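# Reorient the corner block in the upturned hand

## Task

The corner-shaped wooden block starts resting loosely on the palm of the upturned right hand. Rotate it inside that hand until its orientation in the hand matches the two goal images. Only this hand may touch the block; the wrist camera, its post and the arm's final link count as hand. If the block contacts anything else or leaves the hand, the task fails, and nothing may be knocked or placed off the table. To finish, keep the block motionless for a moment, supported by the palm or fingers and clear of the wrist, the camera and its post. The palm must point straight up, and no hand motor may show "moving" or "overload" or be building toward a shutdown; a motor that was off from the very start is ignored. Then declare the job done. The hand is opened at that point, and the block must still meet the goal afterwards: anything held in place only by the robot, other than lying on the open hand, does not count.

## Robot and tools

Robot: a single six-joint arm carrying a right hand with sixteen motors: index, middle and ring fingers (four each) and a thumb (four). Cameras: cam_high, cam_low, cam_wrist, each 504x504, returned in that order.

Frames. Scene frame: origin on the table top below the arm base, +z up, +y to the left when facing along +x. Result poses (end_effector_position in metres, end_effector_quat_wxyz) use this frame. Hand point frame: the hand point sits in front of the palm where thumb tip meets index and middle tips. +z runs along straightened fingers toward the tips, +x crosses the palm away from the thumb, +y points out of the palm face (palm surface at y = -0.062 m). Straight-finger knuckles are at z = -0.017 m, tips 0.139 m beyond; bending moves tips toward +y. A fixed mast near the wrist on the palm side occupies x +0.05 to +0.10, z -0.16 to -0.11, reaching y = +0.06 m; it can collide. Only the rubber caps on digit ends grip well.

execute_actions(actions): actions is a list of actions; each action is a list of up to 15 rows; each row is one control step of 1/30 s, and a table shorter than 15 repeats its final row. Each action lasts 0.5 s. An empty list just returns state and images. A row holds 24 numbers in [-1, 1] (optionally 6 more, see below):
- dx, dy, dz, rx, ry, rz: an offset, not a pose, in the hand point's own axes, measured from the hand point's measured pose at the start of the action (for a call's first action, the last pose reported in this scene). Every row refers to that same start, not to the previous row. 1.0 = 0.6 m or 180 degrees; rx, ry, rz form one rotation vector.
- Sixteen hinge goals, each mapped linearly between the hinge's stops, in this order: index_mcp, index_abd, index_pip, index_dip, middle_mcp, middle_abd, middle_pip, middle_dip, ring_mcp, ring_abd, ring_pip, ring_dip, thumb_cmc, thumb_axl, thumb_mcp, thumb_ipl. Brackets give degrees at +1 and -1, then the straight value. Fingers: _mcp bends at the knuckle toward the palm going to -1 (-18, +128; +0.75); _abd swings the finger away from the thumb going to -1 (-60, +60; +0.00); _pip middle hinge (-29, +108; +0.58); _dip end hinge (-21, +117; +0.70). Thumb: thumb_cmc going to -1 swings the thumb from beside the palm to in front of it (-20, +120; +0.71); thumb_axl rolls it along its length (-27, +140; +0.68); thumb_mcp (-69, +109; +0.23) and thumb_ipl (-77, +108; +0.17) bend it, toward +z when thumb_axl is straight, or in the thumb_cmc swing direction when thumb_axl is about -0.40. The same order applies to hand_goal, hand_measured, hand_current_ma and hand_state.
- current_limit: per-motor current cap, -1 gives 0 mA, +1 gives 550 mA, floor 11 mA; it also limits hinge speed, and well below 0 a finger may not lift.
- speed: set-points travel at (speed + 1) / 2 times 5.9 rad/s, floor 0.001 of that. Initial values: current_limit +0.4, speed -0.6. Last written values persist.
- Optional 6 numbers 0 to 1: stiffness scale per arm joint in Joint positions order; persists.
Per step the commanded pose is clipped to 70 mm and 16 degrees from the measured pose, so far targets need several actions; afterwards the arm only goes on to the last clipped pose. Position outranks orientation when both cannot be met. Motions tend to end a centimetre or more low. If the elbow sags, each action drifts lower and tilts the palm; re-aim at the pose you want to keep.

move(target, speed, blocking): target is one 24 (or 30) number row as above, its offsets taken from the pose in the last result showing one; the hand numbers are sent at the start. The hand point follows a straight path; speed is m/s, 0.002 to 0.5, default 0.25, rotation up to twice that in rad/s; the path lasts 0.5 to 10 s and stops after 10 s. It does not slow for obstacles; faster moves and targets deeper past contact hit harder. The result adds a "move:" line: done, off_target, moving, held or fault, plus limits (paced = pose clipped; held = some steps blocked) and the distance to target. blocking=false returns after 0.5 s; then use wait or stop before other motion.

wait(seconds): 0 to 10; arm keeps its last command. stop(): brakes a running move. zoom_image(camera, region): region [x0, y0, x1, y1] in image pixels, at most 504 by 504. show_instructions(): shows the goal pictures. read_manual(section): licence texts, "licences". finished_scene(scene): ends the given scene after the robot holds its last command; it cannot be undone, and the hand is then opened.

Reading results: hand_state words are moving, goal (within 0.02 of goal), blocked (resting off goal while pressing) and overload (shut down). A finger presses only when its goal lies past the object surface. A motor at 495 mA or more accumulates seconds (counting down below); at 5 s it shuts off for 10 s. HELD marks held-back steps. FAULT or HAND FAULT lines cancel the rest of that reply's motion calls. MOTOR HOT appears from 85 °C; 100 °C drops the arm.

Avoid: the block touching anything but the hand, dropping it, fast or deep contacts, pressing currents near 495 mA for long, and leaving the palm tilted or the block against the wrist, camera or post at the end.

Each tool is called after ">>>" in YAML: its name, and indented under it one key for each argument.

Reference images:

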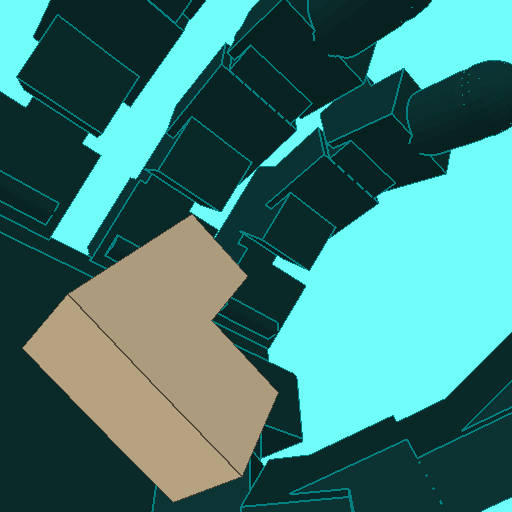

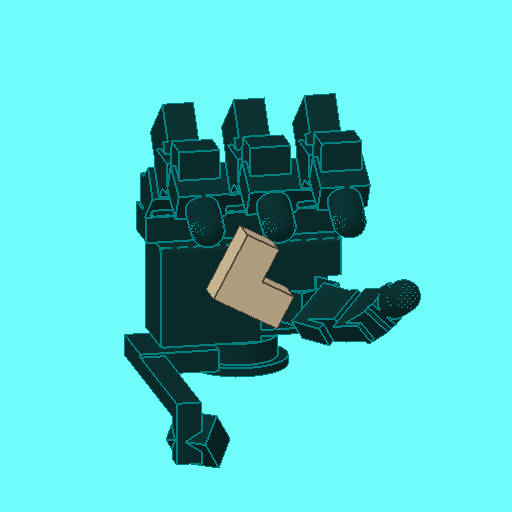

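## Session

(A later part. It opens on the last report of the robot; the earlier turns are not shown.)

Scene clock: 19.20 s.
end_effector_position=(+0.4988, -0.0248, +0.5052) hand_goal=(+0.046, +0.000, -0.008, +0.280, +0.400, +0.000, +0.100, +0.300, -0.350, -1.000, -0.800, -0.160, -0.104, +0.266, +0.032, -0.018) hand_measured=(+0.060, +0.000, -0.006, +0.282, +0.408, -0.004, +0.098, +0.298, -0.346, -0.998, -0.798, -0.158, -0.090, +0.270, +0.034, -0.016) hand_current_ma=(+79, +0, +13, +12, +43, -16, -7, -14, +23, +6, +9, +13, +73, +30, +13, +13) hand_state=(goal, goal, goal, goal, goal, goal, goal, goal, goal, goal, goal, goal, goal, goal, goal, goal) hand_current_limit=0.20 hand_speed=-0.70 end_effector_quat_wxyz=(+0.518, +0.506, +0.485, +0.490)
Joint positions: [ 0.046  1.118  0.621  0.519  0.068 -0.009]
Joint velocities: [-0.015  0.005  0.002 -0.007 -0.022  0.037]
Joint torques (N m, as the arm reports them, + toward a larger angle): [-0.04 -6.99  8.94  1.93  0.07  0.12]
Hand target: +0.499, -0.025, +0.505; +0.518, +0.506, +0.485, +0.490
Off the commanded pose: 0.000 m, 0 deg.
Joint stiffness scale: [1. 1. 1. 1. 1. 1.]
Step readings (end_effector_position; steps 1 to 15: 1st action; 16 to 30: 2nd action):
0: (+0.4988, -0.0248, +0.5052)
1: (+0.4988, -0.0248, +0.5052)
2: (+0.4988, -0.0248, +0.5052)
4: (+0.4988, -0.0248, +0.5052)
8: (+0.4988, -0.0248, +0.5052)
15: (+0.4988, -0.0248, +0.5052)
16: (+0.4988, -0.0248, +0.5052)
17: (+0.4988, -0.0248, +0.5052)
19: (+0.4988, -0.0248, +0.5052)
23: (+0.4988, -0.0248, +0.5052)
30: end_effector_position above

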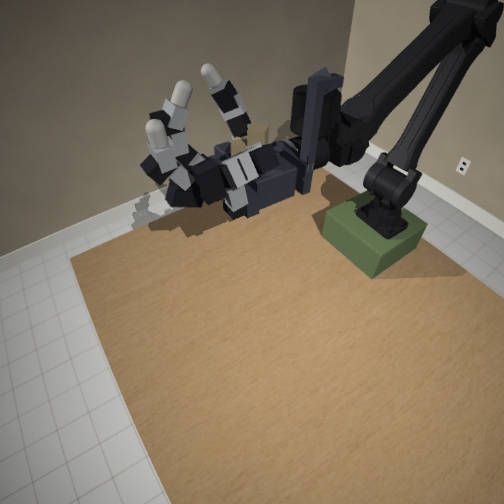

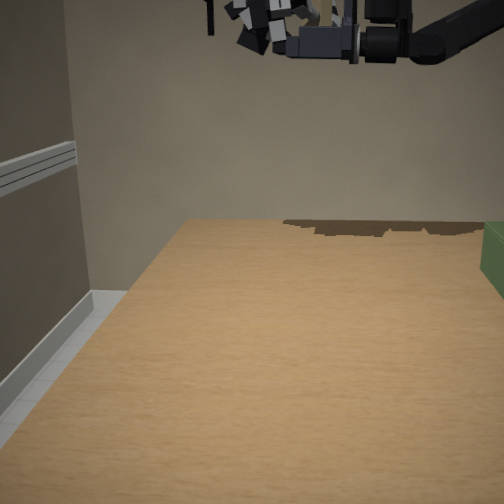

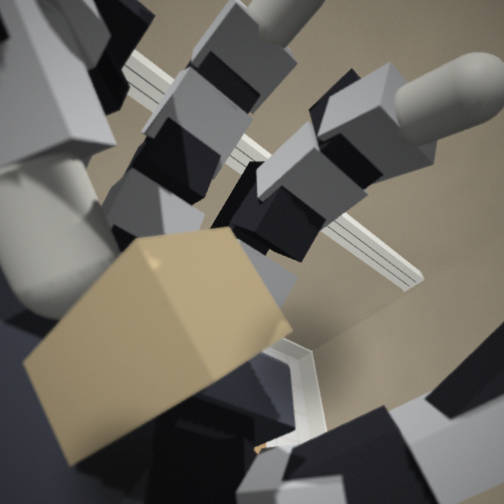

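>>> execute_actions:
  actions:
    - [[0,0,0,0,0,0,0.046,0,-0.008,0.28,0.4,0,0.1,0.3,-0.35,-0.3,-0.8,-0.16,-0.104,0.266,0.032,-0.018,0.2,-0.3]]
    - [[0,0,0,0,0,0,0.046,0,-0.008,0.28,0.4,0,0.1,0.3,0.4,-0.2,-0.5,-0.1,-0.104,0.266,0.032,-0.018,0.2,0]]
    - [[0,0,0,0,0,0,0.046,0,-0.008,0.28,0.4,0,0.1,0.3,0.4,0,0.1,0.3,-0.104,0.266,0.032,-0.018,0.2,0]]

>>> zoom_image:
  camera: "cam_high"
  region: [190, 80, 310, 200]

Scene clock: 21.23 s.
end_effector_position=(+0.4988, -0.0248, +0.5052) hand_goal=(+0.046, +0.000, -0.008, +0.280, +0.400, +0.000, +0.100, +0.300, +0.400, +0.000, +0.100, +0.300, -0.104, +0.266, +0.032, -0.018) hand_measured=(+0.060, +0.000, -0.006, +0.282, +0.408, -0.004, +0.098, +0.298, +0.402, -0.004, -0.150, +0.270, -0.090, +0.270, +0.034, -0.016) hand_current_ma=(+79, +0, +13, +12, +43, -16, -7, -14, +65, -16, -41, +19, +73, +30, +13, +13) hand_state=(goal, goal, goal, goal, goal, goal, goal, goal, moving, goal, moving, moving, goal, goal, goal, goal) hand_current_limit=0.20 hand_speed=0.00 end_effector_quat_wxyz=(+0.518, +0.506, +0.485, +0.490)
Joint positions: [ 0.046  1.118  0.621  0.519  0.068 -0.009]
Joint velocities: [-0.005 -0.024 -0.007  0.002 -0.007  0.022]
Joint torques (N m, as the arm reports them, + toward a larger angle): [-0.19 -6.85  8.77  2.06  0.08  0.08]
Hand target: +0.499, -0.025, +0.505; +0.518, +0.506, +0.485, +0.490
Off the commanded pose: 0.000 m, 0 deg.
Joint stiffness scale: [1. 1. 1. 1. 1. 1.]
Step readings (end_effector_position; steps 1 to 15: 1st action; 16 to 30: 2nd action; 31 to 45: 3rd action):
0: (+0.4988, -0.0248, +0.5052)
1: (+0.4988, -0.0248, +0.5052)
2: (+0.4988, -0.0248, +0.5052)
4: (+0.4988, -0.0248, +0.5052)
8: (+0.4988, -0.0248, +0.5052)
15: (+0.4988, -0.0248, +0.5052)
16: (+0.4988, -0.0248, +0.5052)
17: (+0.4988, -0.0248, +0.5052)
19: (+0.4988, -0.0248, +0.5052)
23: (+0.4988, -0.0248, +0.5052)
30: (+0.4988, -0.0248, +0.5052)
31: (+0.4988, -0.0248, +0.5052)
32: (+0.4988, -0.0248, +0.5052)
34: (+0.4988, -0.0248, +0.5052)
38: (+0.4988, -0.0248, +0.5052)
45: end_effector_position above

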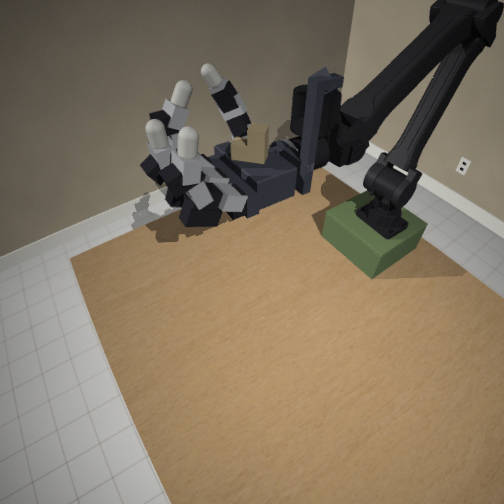

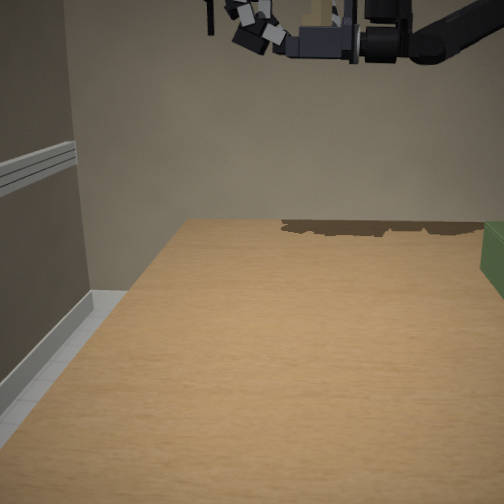

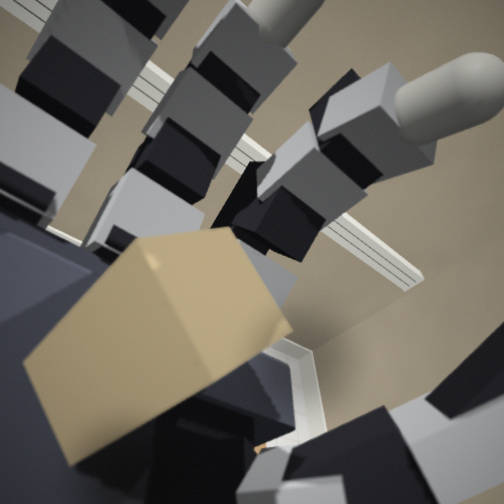

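Region (190, 80, 310, 200) of cam_high's 504x504 image, scaled by 4.200, with more detail than that image has.

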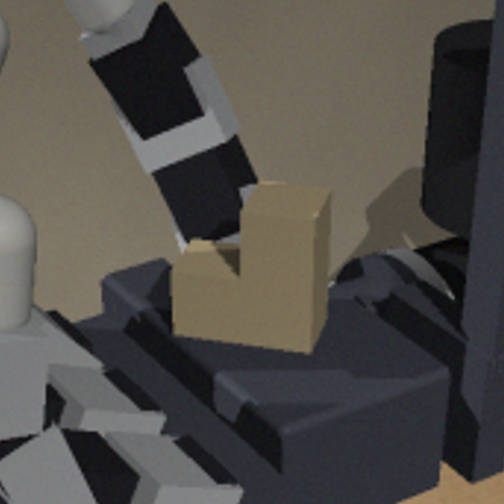

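>>> execute_actions:
  actions:
    - [[0,0,0,0,0,0,0.046,0,-0.008,0.28,0.2,0.6,-0.45,0,0.4,0,0.1,0.3,0.5,0.266,0.1,0.1,0.2,0]]
    - [[0,0,0,0,0,0,0.046,0,-0.008,0.28,0.05,0.6,-0.59,-0.1,0.4,0,0.1,0.3,0.5,0.266,0.1,0.1,0.2,-0.3]]
    - [[0,0,0,0,0,0,0.046,0,-0.008,0.28,-0.05,0.6,-0.59,-0.1,0.4,0,0.1,0.3,0.5,0.266,0.1,0.1,0.2,-0.6]]

>>> zoom_image:
  camera: "cam_high"
  region: [160, 70, 320, 230]

Scene clock: 25.77 s.
end_effector_position=(+0.4988, -0.0248, +0.5052) hand_goal=(+0.046, +0.000, -0.008, +0.280, -0.050, +0.600, -0.590, -0.100, +0.400, +0.000, +0.100, +0.300, +0.500, +0.266, +0.100, +0.100) hand_measured=(+0.000, +0.024, -0.026, +0.280, +0.230, +0.452, -0.542, -0.098, +0.408, -0.004, +0.098, +0.298, +0.510, +0.270, +0.102, +0.098) hand_current_ma=(-261, +113, -91, +2, +330, -330, +238, +11, +42, -15, -6, -14, +49, +25, +7, -10) hand_state=(blocked, blocked, goal, goal, blocked, blocked, blocked, goal, goal, goal, goal, goal, goal, goal, goal, goal) hand_current_limit=0.20 hand_speed=-0.60 end_effector_quat_wxyz=(+0.518, +0.506, +0.485, +0.490)
Joint positions: [ 0.046  1.118  0.621  0.519  0.068 -0.009]
Joint velocities: [ 0.005 -0.005  0.007 -0.022 -0.022  0.007]
Joint torques (N m, as the arm reports them, + toward a larger angle): [-0.11 -7.16  8.98  2.04  0.08  0.05]
Hand target: +0.499, -0.025, +0.505; +0.518, +0.506, +0.485, +0.490
Off the commanded pose: 0.000 m, 0 deg.
Joint stiffness scale: [1. 1. 1. 1. 1. 1.]
Step readings (end_effector_position; steps 1 to 15: 1st action; 16 to 30: 2nd action; 31 to 45: 3rd action):
0: (+0.4988, -0.0248, +0.5052)
1: (+0.4989, -0.0248, +0.5052)
2: (+0.4989, -0.0248, +0.5052)
4: (+0.4988, -0.0248, +0.5052)
8: (+0.4988, -0.0248, +0.5052)
15: (+0.4988, -0.0248, +0.5052)
16: (+0.4988, -0.0248, +0.5052)
17: (+0.4988, -0.0248, +0.5052)
19: (+0.4988, -0.0248, +0.5052)
23: (+0.4988, -0.0248, +0.5052)
30: (+0.4988, -0.0248, +0.5052)
31: (+0.4988, -0.0248, +0.5052)
32: (+0.4988, -0.0248, +0.5052)
34: (+0.4988, -0.0248, +0.5052)
38: (+0.4988, -0.0248, +0.5052)
45: end_effector_position above

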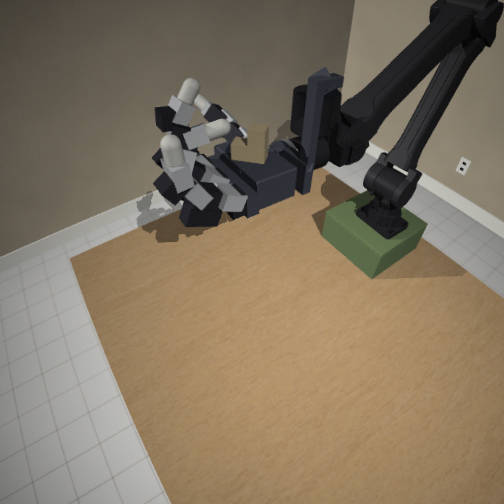

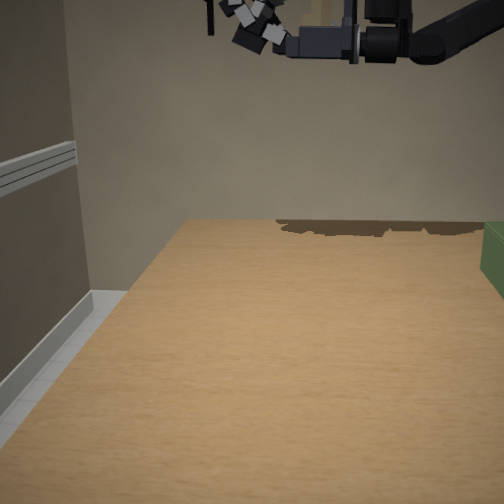

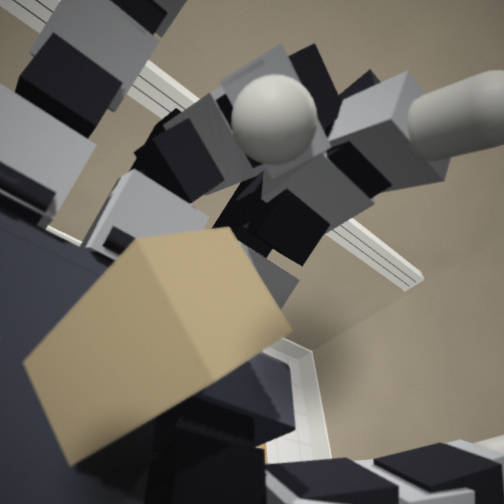

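Region (160, 70, 320, 230) of cam_high's 504x504 image, scaled by 3.150, with more detail than that image has.

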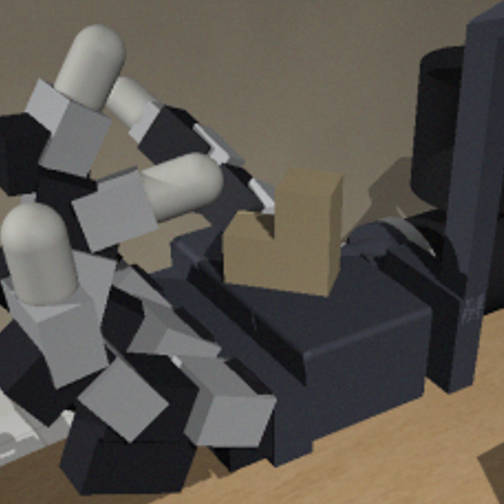

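>>> execute_actions:
  actions:
    - [[0,0,0,0,0,0,0.3,0.7,0.1,0.3,0.23,0.45,-0.55,-0.1,0.4,0,0.1,0.3,0.5,0.266,0.1,0.1,0.2,0]]
    - [[0,0,0,0,0,0,0.3,0.7,0.1,0.3,0.05,0.6,-0.59,-0.1,0.4,0,0.1,0.3,0.5,0.266,0.1,0.1,0.2,-0.3]]
    - [[0,0,0,0,0,0,0.3,0.7,0.1,0.3,-0.05,0.6,-0.59,-0.1,0.4,0,0.1,0.3,0.5,0.266,0.1,0.1,0.2,-0.6]]

>>> zoom_image:
  camera: "cam_high"
  region: [160, 70, 320, 230]

Scene clock: 27.67 s.
end_effector_position=(+0.4988, -0.0248, +0.5052) hand_goal=(+0.300, +0.700, +0.100, +0.300, -0.050, +0.600, -0.590, -0.100, +0.400, +0.000, +0.100, +0.300, +0.500, +0.266, +0.100, +0.100) hand_measured=(+0.306, +0.698, +0.098, +0.298, -0.038, +0.598, -0.588, -0.098, +0.408, -0.004, +0.098, +0.298, +0.510, +0.270, +0.102, +0.098) hand_current_ma=(+34, -5, -6, -14, +64, -9, +5, +11, +42, -15, -5, -14, +49, +25, +7, -10) hand_state=(goal, goal, goal, goal, goal, goal, goal, goal, goal, goal, goal, goal, goal, goal, goal, goal) hand_current_limit=0.20 hand_speed=-0.60 end_effector_quat_wxyz=(+0.518, +0.506, +0.485, +0.490)
Joint positions: [ 0.046  1.118  0.621  0.519  0.068 -0.009]
Joint velocities: [-0.015 -0.005  0.002 -0.002  0.037  0.007]
Joint torques (N m, as the arm reports them, + toward a larger angle): [-0.2  -6.92  8.93  2.01  0.09  0.02]
Hand target: +0.499, -0.025, +0.505; +0.518, +0.506, +0.485, +0.490
Off the commanded pose: 0.000 m, 0 deg.
Joint stiffness scale: [1. 1. 1. 1. 1. 1.]
Step readings (end_effector_position; steps 1 to 15: 1st action; 16 to 30: 2nd action; 31 to 45: 3rd action):
0: (+0.4988, -0.0248, +0.5052)
1: (+0.4988, -0.0248, +0.5052)
2: (+0.4988, -0.0248, +0.5052)
4: (+0.4988, -0.0248, +0.5052)
8: (+0.4988, -0.0248, +0.5052)
15: (+0.4988, -0.0248, +0.5052)
16: (+0.4988, -0.0248, +0.5052)
17: (+0.4988, -0.0248, +0.5052)
19: (+0.4988, -0.0248, +0.5052)
23: (+0.4988, -0.0248, +0.5052)
30: (+0.4988, -0.0248, +0.5052)
31: (+0.4988, -0.0248, +0.5052)
32: (+0.4988, -0.0248, +0.5052)
34: (+0.4988, -0.0248, +0.5052)
38: (+0.4988, -0.0248, +0.5052)
45: end_effector_position above

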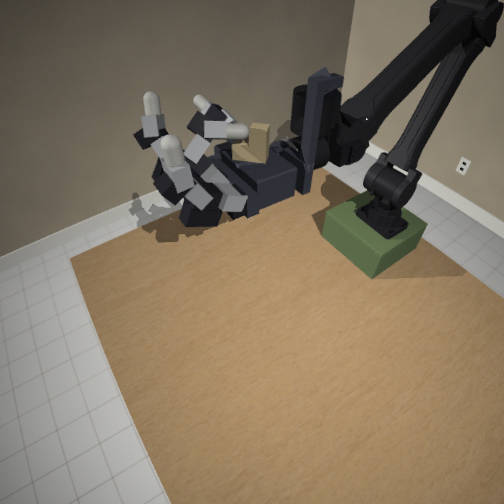

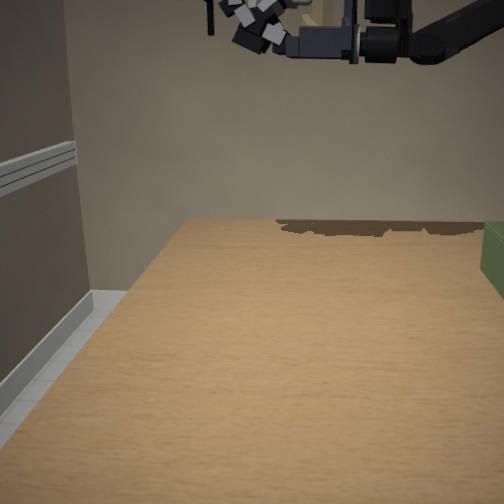

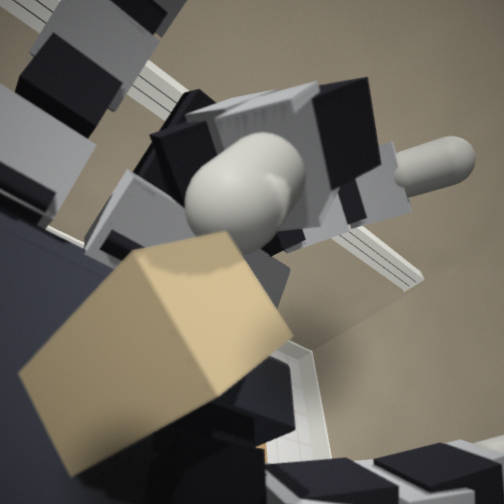

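Region (160, 70, 320, 230) of cam_high's 504x504 image, scaled by 3.150, with more detail than that image has.

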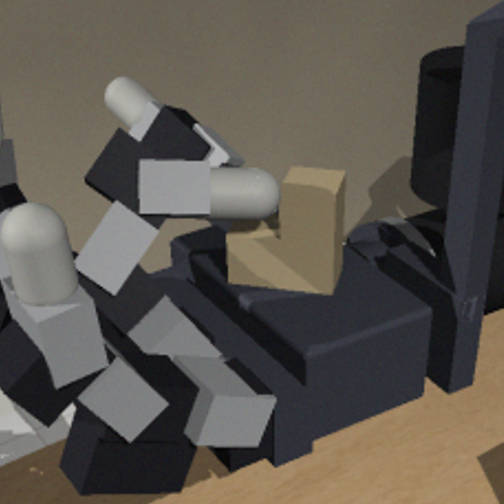

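>>> execute_actions:
  actions:
    - [[0,0,0,0,0,0,0.3,0.7,0.1,0.3,-0.12,0.75,-0.59,-0.1,0.4,0,0.1,0.3,0.5,0.266,0.1,0.1,0.2,-0.7]]
    - [[0,0,0,0,0,0,0.3,0.7,0.1,0.3,-0.2,0.85,-0.59,-0.1,0.4,0,0.1,0.3,0.5,0.266,0.1,0.1,0.2,-0.7]]

>>> zoom_image:
  camera: "cam_high"
  region: [160, 70, 320, 230]

Scene clock: 29.27 s.
end_effector_position=(+0.4988, -0.0248, +0.5052) hand_goal=(+0.300, +0.700, +0.100, +0.300, -0.200, +0.850, -0.590, -0.100, +0.400, +0.000, +0.100, +0.300, +0.500, +0.266, +0.100, +0.100) hand_measured=(+0.306, +0.698, +0.098, +0.298, -0.190, +0.848, -0.588, -0.098, +0.408, -0.004, +0.098, +0.298, +0.510, +0.270, +0.102, +0.098) hand_current_ma=(+34, -5, -6, -14, +49, -6, +5, +11, +42, -15, -5, -14, +49, +25, +7, -10) hand_state=(goal, goal, goal, goal, goal, goal, goal, goal, goal, goal, goal, goal, goal, goal, goal, goal) hand_current_limit=0.20 hand_speed=-0.70 end_effector_quat_wxyz=(+0.518, +0.506, +0.485, +0.490)
Joint positions: [ 0.046  1.118  0.621  0.519  0.068 -0.009]
Joint velocities: [ 0.005 -0.015  0.002  0.022  0.022 -0.007]
Joint torques (N m, as the arm reports them, + toward a larger angle): [-0.06 -7.05  8.99  2.02  0.06  0.01]
Hand target: +0.499, -0.025, +0.505; +0.518, +0.506, +0.485, +0.490
Off the commanded pose: 0.000 m, 0 deg.
Joint stiffness scale: [1. 1. 1. 1. 1. 1.]
Step readings (end_effector_position; steps 1 to 15: 1st action; 16 to 30: 2nd action):
0: (+0.4988, -0.0248, +0.5052)
1: (+0.4988, -0.0248, +0.5052)
2: (+0.4988, -0.0248, +0.5052)
4: (+0.4988, -0.0248, +0.5052)
8: (+0.4988, -0.0248, +0.5052)
15: (+0.4988, -0.0248, +0.5052)
16: (+0.4988, -0.0248, +0.5052)
17: (+0.4988, -0.0248, +0.5052)
19: (+0.4988, -0.0248, +0.5052)
23: (+0.4988, -0.0248, +0.5052)
30: end_effector_position above

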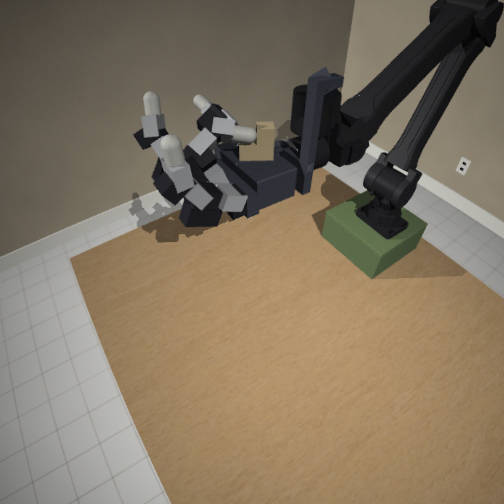

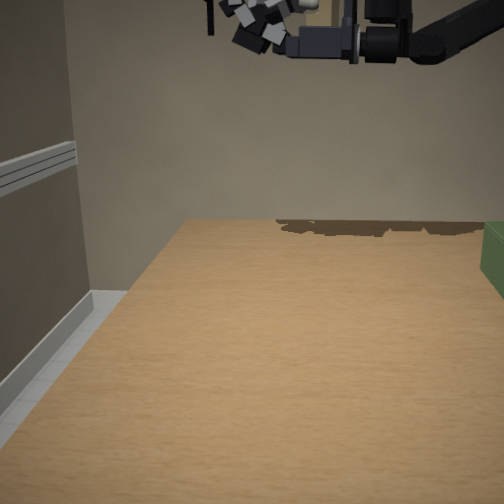

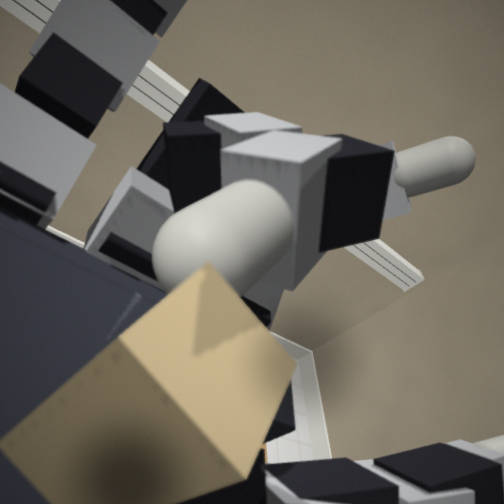

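Region (160, 70, 320, 230) of cam_high's 504x504 image, scaled by 3.150, with more detail than that image has.

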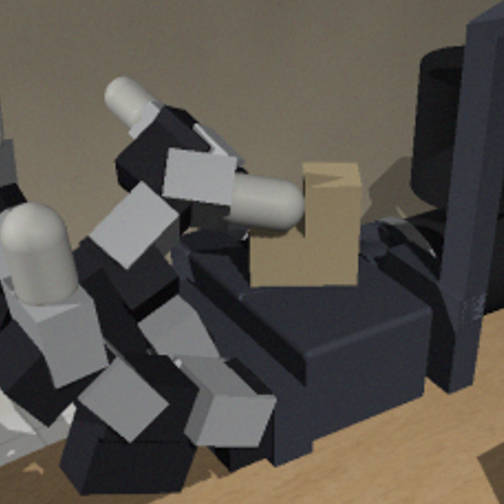

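>>> execute_actions:
  actions:
    - [[0,0,0,0,0,0,0.3,0.7,0.1,0.3,0.1,0.6,-0.55,-0.1,0.4,0,0.1,0.3,0.5,0.266,0.1,0.1,0.2,-0.2]]
    - [[0,0,0,0.05,0,0,0.3,0.3,0.1,0.3,0.3,0,0,0.3,0.3,0,0,0.3,0.5,0.266,0.1,0.1,0.2,0]]
    - [[0,0,0,0.03,0,0,0.3,0,0,0.3,0.3,0,0,0.3,0.3,0,0,0.3,0.5,0.266,0.1,0.1,0.2,0]]

>>> zoom_image:
  camera: "cam_high"
  region: [160, 70, 320, 230]

Scene clock: 31.40 s.
end_effector_position=(+0.4926, -0.0250, +0.4467) hand_goal=(+0.300, +0.000, +0.000, +0.300, +0.300, +0.000, +0.000, +0.300, +0.300, +0.000, +0.000, +0.300, +0.500, +0.266, +0.100, +0.100) hand_measured=(+0.310, +0.002, +0.008, +0.298, +0.310, +0.004, +0.000, +0.298, +0.316, -0.004, +0.004, +0.298, +0.512, +0.270, +0.102, +0.098) hand_current_ma=(+53, +13, +35, -13, +53, +16, -5, -14, +90, -15, +24, -13, +60, +24, +8, -9) hand_state=(goal, goal, goal, goal, goal, goal, goal, goal, goal, goal, goal, goal, goal, goal, goal, goal) hand_current_limit=0.20 hand_speed=0.00 end_effector_quat_wxyz=(+0.429, +0.581, +0.568, +0.395)
Joint positions: [ 0.046  1.001  0.63   0.049  0.068 -0.008]
Joint velocities: [-0.015  0.015 -0.002  0.007  0.007 -0.007]
Joint torques (N m, as the arm reports them, + toward a larger angle): [ 0.   -7.54 12.51  1.84  0.14  0.13]
Hand target: +0.493, -0.025, +0.476; +0.441, +0.573, +0.556, +0.411
Off the commanded pose: 0.030 m, 3 deg.
Joint stiffness scale: [1. 1. 1. 1. 1. 1.]
Step readings (end_effector_position; steps 1 to 15: 1st action; 16 to 30: 2nd action; 31 to 45: 3rd action):
0: (+0.4988, -0.0248, +0.5052)
1: (+0.4988, -0.0248, +0.5052)
2: (+0.4988, -0.0248, +0.5052)
4: (+0.4988, -0.0248, +0.5052)
8: (+0.4988, -0.0248, +0.5052)
15: (+0.4988, -0.0248, +0.5052)
16: (+0.5006, -0.0248, +0.5000)
17: (+0.5013, -0.0248, +0.4917)
19: (+0.4987, -0.0249, +0.4809)
23: (+0.4947, -0.0250, +0.4784)
30: (+0.4948, -0.0250, +0.4764)
31: (+0.4952, -0.0250, +0.4718)
32: (+0.4946, -0.0250, +0.4655)
34: (+0.4928, -0.0250, +0.4547)
38: (+0.4925, -0.0250, +0.4473)
45: end_effector_position above
camera_calibration (this result's frames):
cam_wrist: T_world_to_cam=[[0.182646, -0.731186, 0.657273, -0.374084], [-0.84916, -0.454267, -0.269384, 0.482273], [0.495547, -0.508928, -0.703865, 0.181637], [0, 0, 0, 1]] pos_world=[0.387843, 0.0379964, 0.503639]

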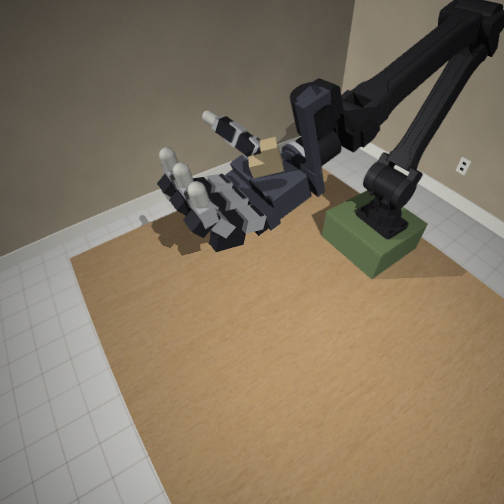

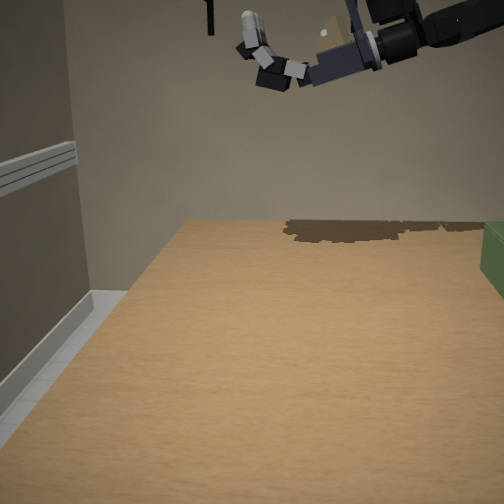

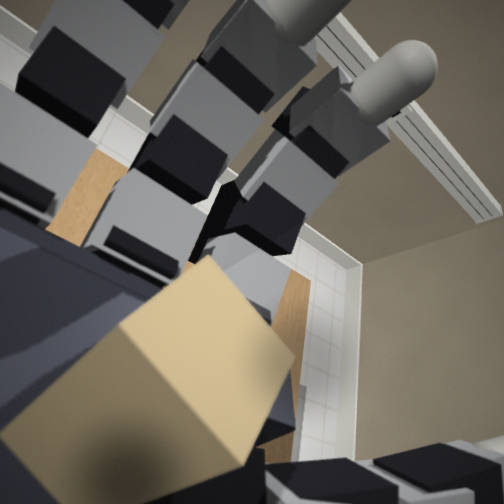

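Region (160, 70, 320, 230) of cam_high's 504x504 image, scaled by 3.150, with more detail than that image has.

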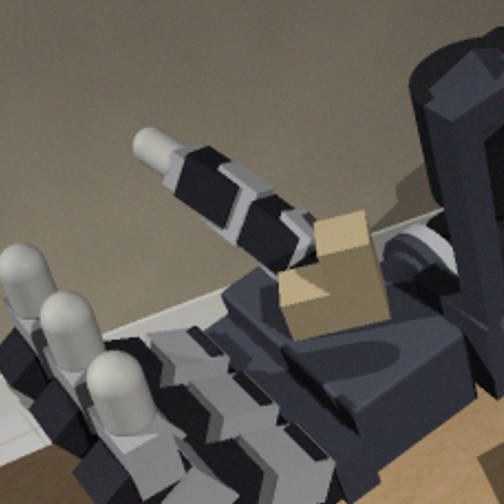

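>>> move:
  target: [0,0,0,0.03,0,0,0.1,0,0.1,0.3,0.1,0,0.1,0.3,0.1,0,0.1,0.3,0.5,0.266,0.1,0.1,0.2,0]
  speed: 0.1

>>> zoom_image:
  camera: "cam_high"
  region: [160, 80, 340, 260]

Scene clock: 32.90 s.
end_effector_position=(+0.4865, -0.0251, +0.4103) hand_goal=(+0.100, +0.000, +0.100, +0.300, +0.100, +0.000, +0.100, +0.300, +0.100, +0.000, +0.100, +0.300, +0.500, +0.266, +0.100, +0.100) hand_measured=(+0.122, +0.002, +0.100, +0.298, +0.124, +0.004, +0.100, +0.298, +0.122, -0.004, +0.100, +0.298, +0.512, +0.270, +0.102, +0.098) hand_current_ma=(+128, +13, -4, -13, +133, +15, -4, -14, +129, -15, -3, -12, +60, +24, +8, -9) hand_state=(blocked, goal, goal, goal, blocked, goal, goal, goal, blocked, goal, goal, goal, goal, goal, goal, goal) hand_current_limit=0.20 hand_speed=0.00 end_effector_quat_wxyz=(+0.385, +0.608, +0.600, +0.349)
Joint positions: [ 0.046  0.986  0.63  -0.119  0.068 -0.008]
Joint velocities: [-0.005 -0.024  0.007 -0.012  0.066 -0.066]
Joint torques (N m, as the arm reports them, + toward a larger angle): [-0.33 -7.31 13.41  1.75  0.18  0.15]
Hand target: +0.491, -0.025, +0.446; +0.401, +0.600, +0.586, +0.368
Off the commanded pose: 0.037 m, 3 deg.
Joint stiffness scale: [1. 1. 1. 1. 1. 1.]
move: off_target
camera_calibration (this result's frames):
cam_wrist: T_world_to_cam=[[0.28064, -0.729306, 0.623983, -0.383111], [-0.880093, -0.454936, -0.135898, 0.427557], [0.382984, -0.511025, -0.76953, 0.240645], [0, 0, 0, 1]] pos_world=[0.391643, 0.0380816, 0.482343]

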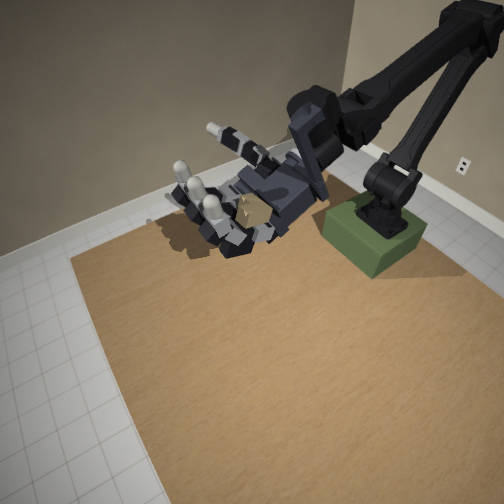

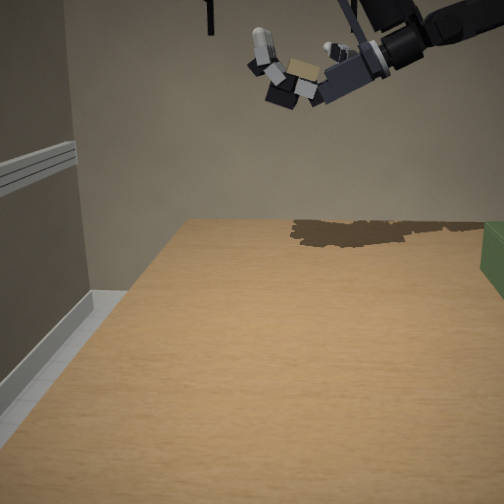

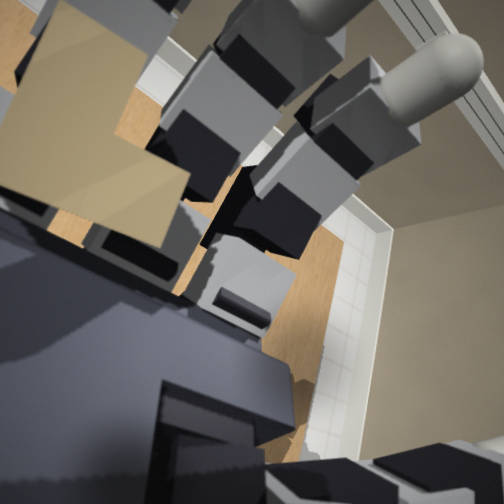

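Region (160, 80, 340, 260) of cam_high's 504x504 image, scaled by 2.800, with more detail than that image has.

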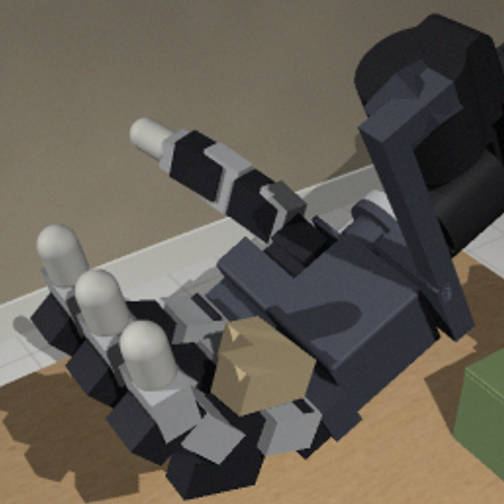

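>>> move:
  target: [0,0.142,-0.051,-0.165,0,0,0.1,0,0.1,0.3,0.1,0,0.1,0.3,0.1,0,0.1,0.3,0.5,0.266,0.1,0.1,0.2,0]
  speed: 0.08

>>> zoom_image:
  camera: "cam_high"
  region: [150, 80, 330, 260]

Scene clock: 37.00 s.
end_effector_position=(+0.4981, -0.0215, +0.4892) hand_goal=(+0.100, +0.000, +0.100, +0.300, +0.100, +0.000, +0.100, +0.300, +0.100, +0.000, +0.100, +0.300, +0.500, +0.266, +0.100, +0.100) hand_measured=(+0.116, +0.002, +0.100, +0.298, +0.118, +0.004, +0.100, +0.298, +0.116, -0.004, +0.100, +0.298, +0.512, +0.270, +0.102, +0.098) hand_current_ma=(+94, +13, -4, -13, +97, +15, -4, -14, +99, -15, -3, -12, +60, +24, +8, -9) hand_state=(goal, goal, goal, goal, goal, goal, goal, goal, goal, goal, goal, goal, goal, goal, goal, goal) hand_current_limit=0.20 hand_speed=0.00 end_effector_quat_wxyz=(+0.519, +0.501, +0.496, +0.484)
Joint positions: [ 0.046  1.137  0.592  0.555  0.058 -0.03 ]
Joint velocities: [0.005 0.005 0.002 0.002 0.051 0.066]
Joint torques (N m, as the arm reports them, + toward a larger angle): [-0.23 -6.7   9.82  3.18 -0.04 -0.04]
Hand target: +0.499, -0.023, +0.500; +0.530, +0.491, +0.488, +0.489
Off the commanded pose: 0.011 m, 2 deg.
Joint stiffness scale: [1. 1. 1. 1. 1. 1.]
move: off_target
camera_calibration (this result's frames):
cam_wrist: T_world_to_cam=[[-0.0343826, -0.720357, 0.692751, -0.30946], [-0.710472, -0.469883, -0.52387, 0.555122], [0.702885, -0.510192, -0.495638, 0.00549286], [0, 0, 0, 1]] pos_world=[0.379898, 0.0407227, 0.507913]

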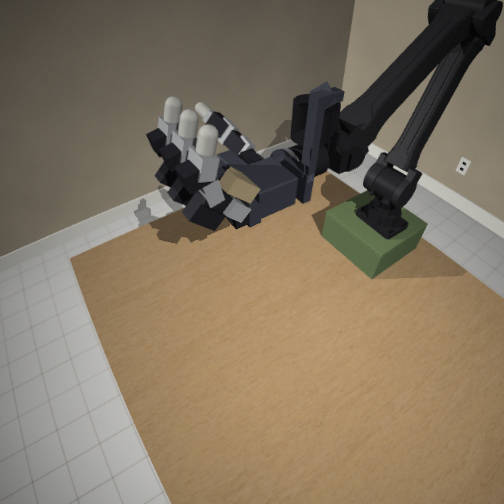

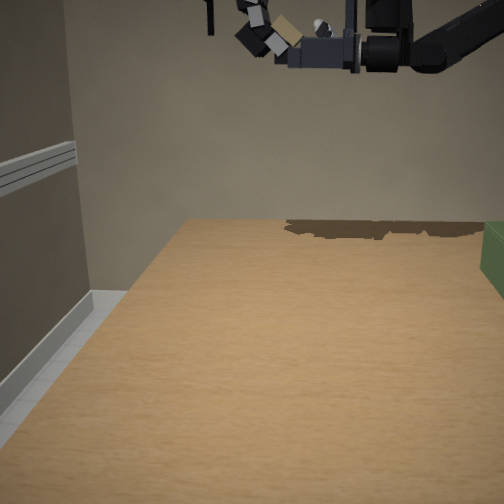

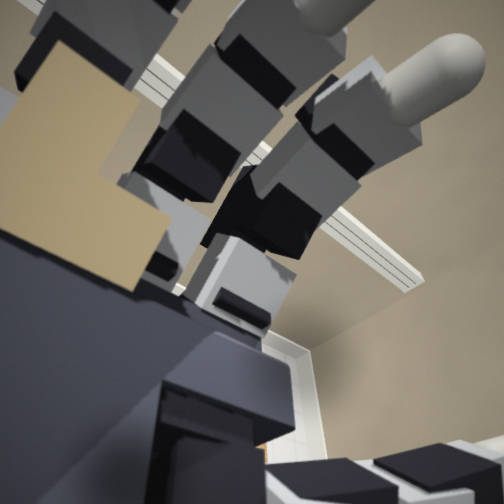

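Region (150, 80, 330, 260) of cam_high's 504x504 image, scaled by 2.800, with more detail than that image has.

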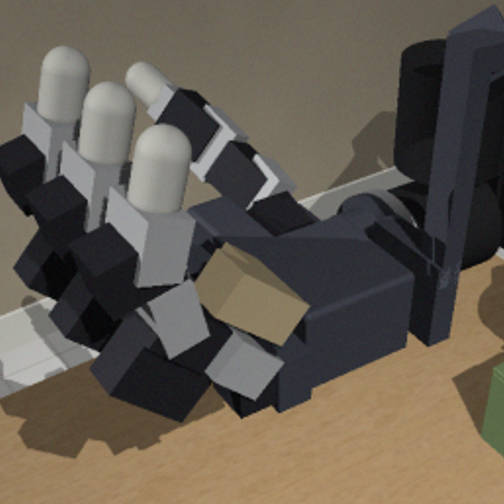

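>>> zoom_image:
  camera: "cam_low"
  region: [230, 0, 350, 80]

>>> zoom_image:
  camera: "cam_high"
  region: [200, 140, 290, 230]

Region (230, 0, 350, 80) of cam_low's 504x504 image, scaled by 4.200, with more detail than that image has.

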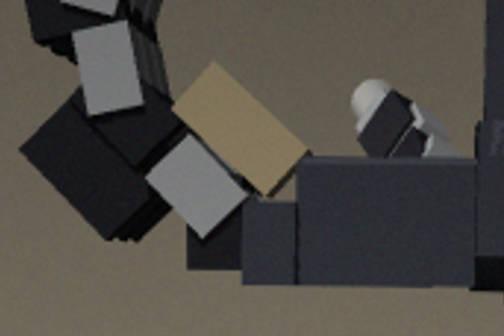

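Region (200, 140, 290, 230) of cam_high's 504x504 image, scaled by 5.600, with more detail than that image has.

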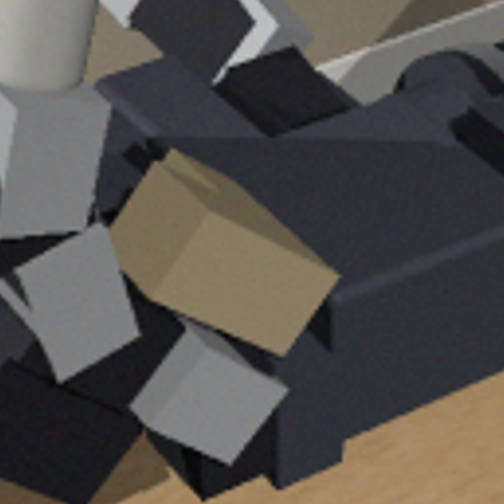

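>>> move:
  target: [0,0.02,0,-0.015,0,0.05,0.1,0,0.1,0.3,-0.1,0,0.2,0.3,-0.1,0,0.2,0.3,0.5,0.266,0.1,0.1,0.2,-0.6]
  speed: 0.05

>>> zoom_image:
  camera: "cam_high"
  region: [150, 80, 330, 260]

Scene clock: 42.03 s.
end_effector_position=(+0.4964, -0.0239, +0.4871) hand_goal=(+0.100, +0.000, +0.100, +0.300, -0.100, +0.000, +0.200, +0.300, -0.100, +0.000, +0.200, +0.300, +0.500, +0.266, +0.100, +0.100) hand_measured=(+0.116, +0.002, +0.100, +0.298, -0.086, +0.004, +0.198, +0.298, -0.086, -0.004, +0.198, +0.298, +0.512, +0.270, +0.102, +0.098) hand_current_ma=(+93, +13, -4, -13, +71, +15, -14, -14, +80, -13, -12, -12, +60, +24, +8, -9) hand_state=(goal, goal, goal, goal, goal, goal, goal, goal, goal, goal, goal, goal, goal, goal, goal, goal) hand_current_limit=0.20 hand_speed=-0.60 end_effector_quat_wxyz=(+0.487, +0.534, +0.456, +0.519)
Joint positions: [0.079 1.137 0.592 0.562 0.099 0.109]
Joint velocities: [ 0.015 -0.005 -0.012 -0.007  0.007  0.095]
Joint torques (N m, as the arm reports them, + toward a larger angle): [ 0.4  -6.45 10.2   3.13  0.18  0.17]
Hand target: +0.497, -0.021, +0.501; +0.491, +0.526, +0.443, +0.535
Off the commanded pose: 0.014 m, 3 deg.
Joint stiffness scale: [1. 1. 1. 1. 1. 1.]
move: off_target
camera_calibration (this result's frames):
cam_wrist: T_world_to_cam=[[-0.0473695, -0.809602, 0.585065, -0.253083], [-0.706279, -0.387041, -0.592764, 0.585166], [0.706347, -0.441298, -0.553471, 0.0324795], [0, 0, 0, 1]] pos_world=[0.37836, 0.0359205, 0.512912]

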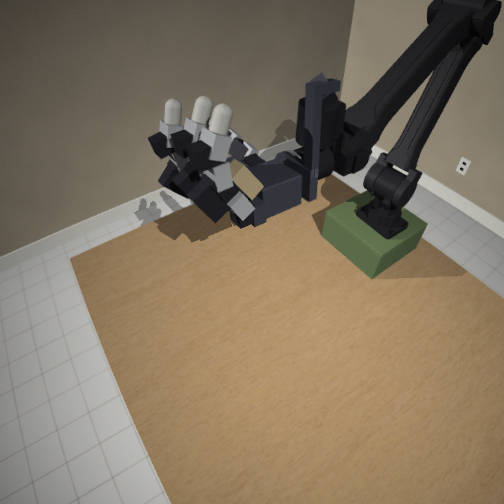

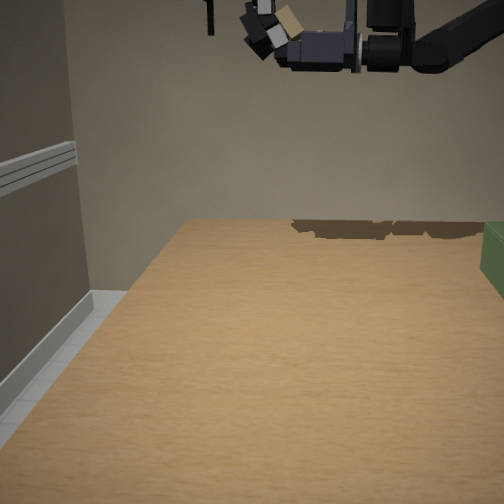

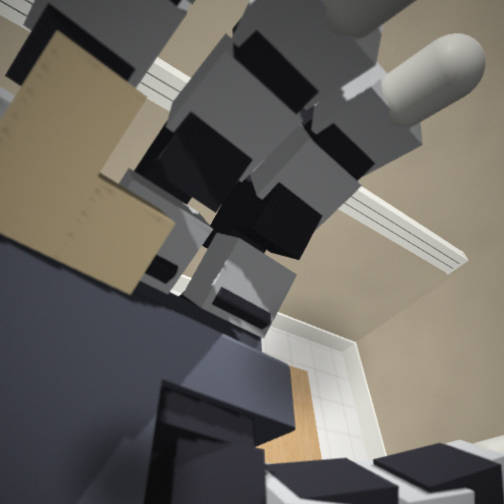

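Region (150, 80, 330, 260) of cam_high's 504x504 image, scaled by 2.800, with more detail than that image has.

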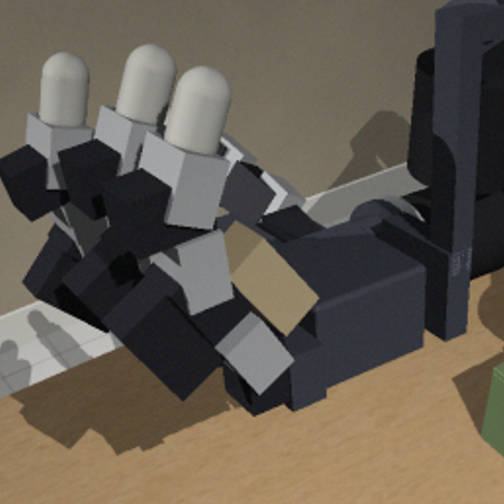

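>>> move:
  target: [0,0.023,0,-0.012,0,0,0.1,0,0.1,0.3,-0.3,0,0.3,0.3,-0.3,0,0.3,0.3,0.5,0.266,0.1,0.1,0.2,-0.8]
  speed: 0.05

>>> zoom_image:
  camera: "cam_high"
  region: [150, 80, 330, 260]

Scene clock: 42.97 s.
end_effector_position=(+0.4964, -0.0241, +0.4871) hand_goal=(+0.100, +0.000, +0.100, +0.300, -0.300, +0.000, +0.300, +0.300, -0.300, +0.000, +0.300, +0.300, +0.500, +0.266, +0.100, +0.100) hand_measured=(+0.116, +0.002, +0.100, +0.298, -0.292, +0.004, +0.296, +0.298, -0.290, -0.002, +0.298, +0.298, +0.512, +0.270, +0.102, +0.098) hand_current_ma=(+93, +13, -4, -13, +42, +15, -17, -14, +55, -13, -15, -12, +60, +24, +8, -9) hand_state=(goal, goal, goal, goal, goal, goal, goal, goal, goal, goal, goal, goal, goal, goal, goal, goal) hand_current_limit=0.20 hand_speed=-0.80 end_effector_quat_wxyz=(+0.487, +0.535, +0.455, +0.520)
Joint positions: [0.079 1.137 0.592 0.562 0.099 0.111]
Joint velocities: [-0.015  0.015  0.002 -0.012  0.051 -0.022]
Joint torques (N m, as the arm reports them, + toward a larger angle): [-0.29 -7.21  9.78  2.95  0.12 -0.05]
Hand target: +0.496, -0.026, +0.501; +0.497, +0.525, +0.446, +0.527
Off the commanded pose: 0.014 m, 2 deg.
Joint stiffness scale: [1. 1. 1. 1. 1. 1.]
move: off_target
camera_calibration (this result's frames):
cam_wrist: T_world_to_cam=[[-0.047401, -0.810716, 0.583517, -0.252431], [-0.706215, -0.38593, -0.593565, 0.58545], [0.706409, -0.440224, -0.554246, 0.0327544], [0, 0, 0, 1]] pos_world=[0.37835, 0.035712, 0.512954]

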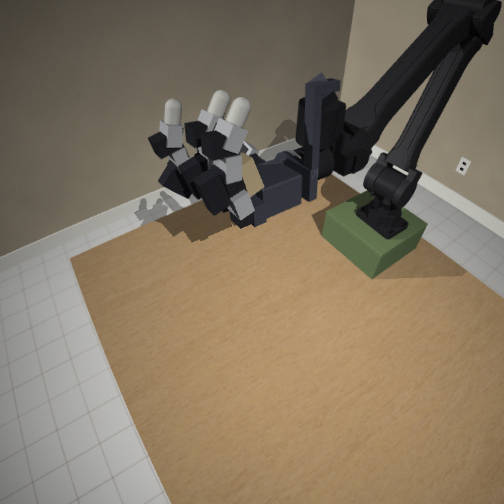

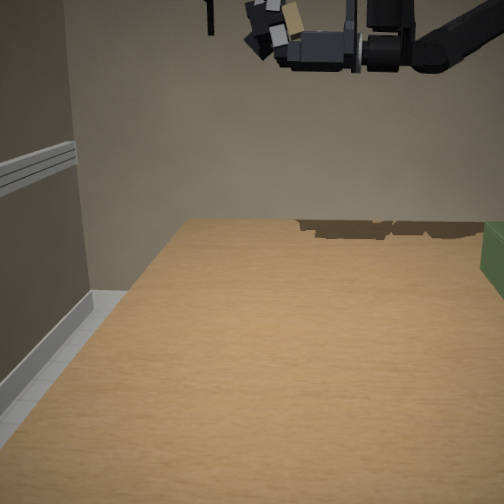

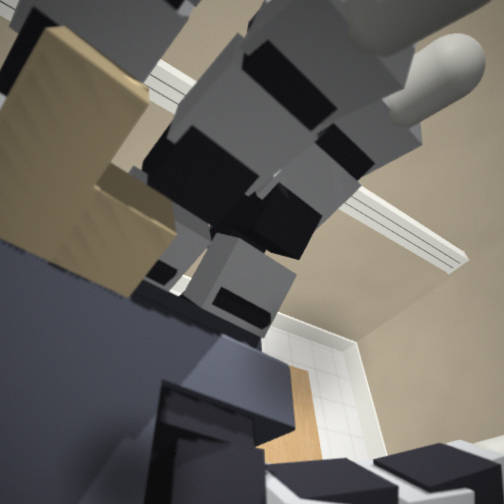

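Region (150, 80, 330, 260) of cam_high's 504x504 image, scaled by 2.800, with more detail than that image has.

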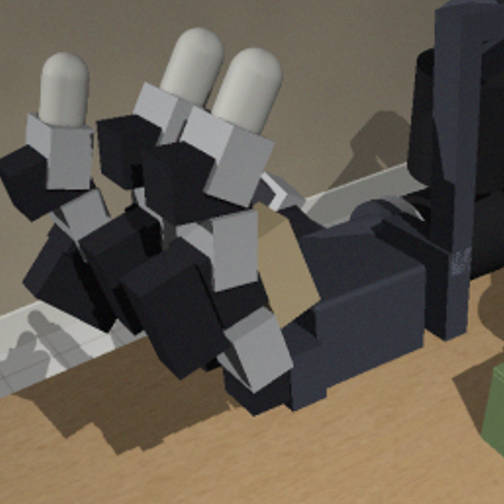

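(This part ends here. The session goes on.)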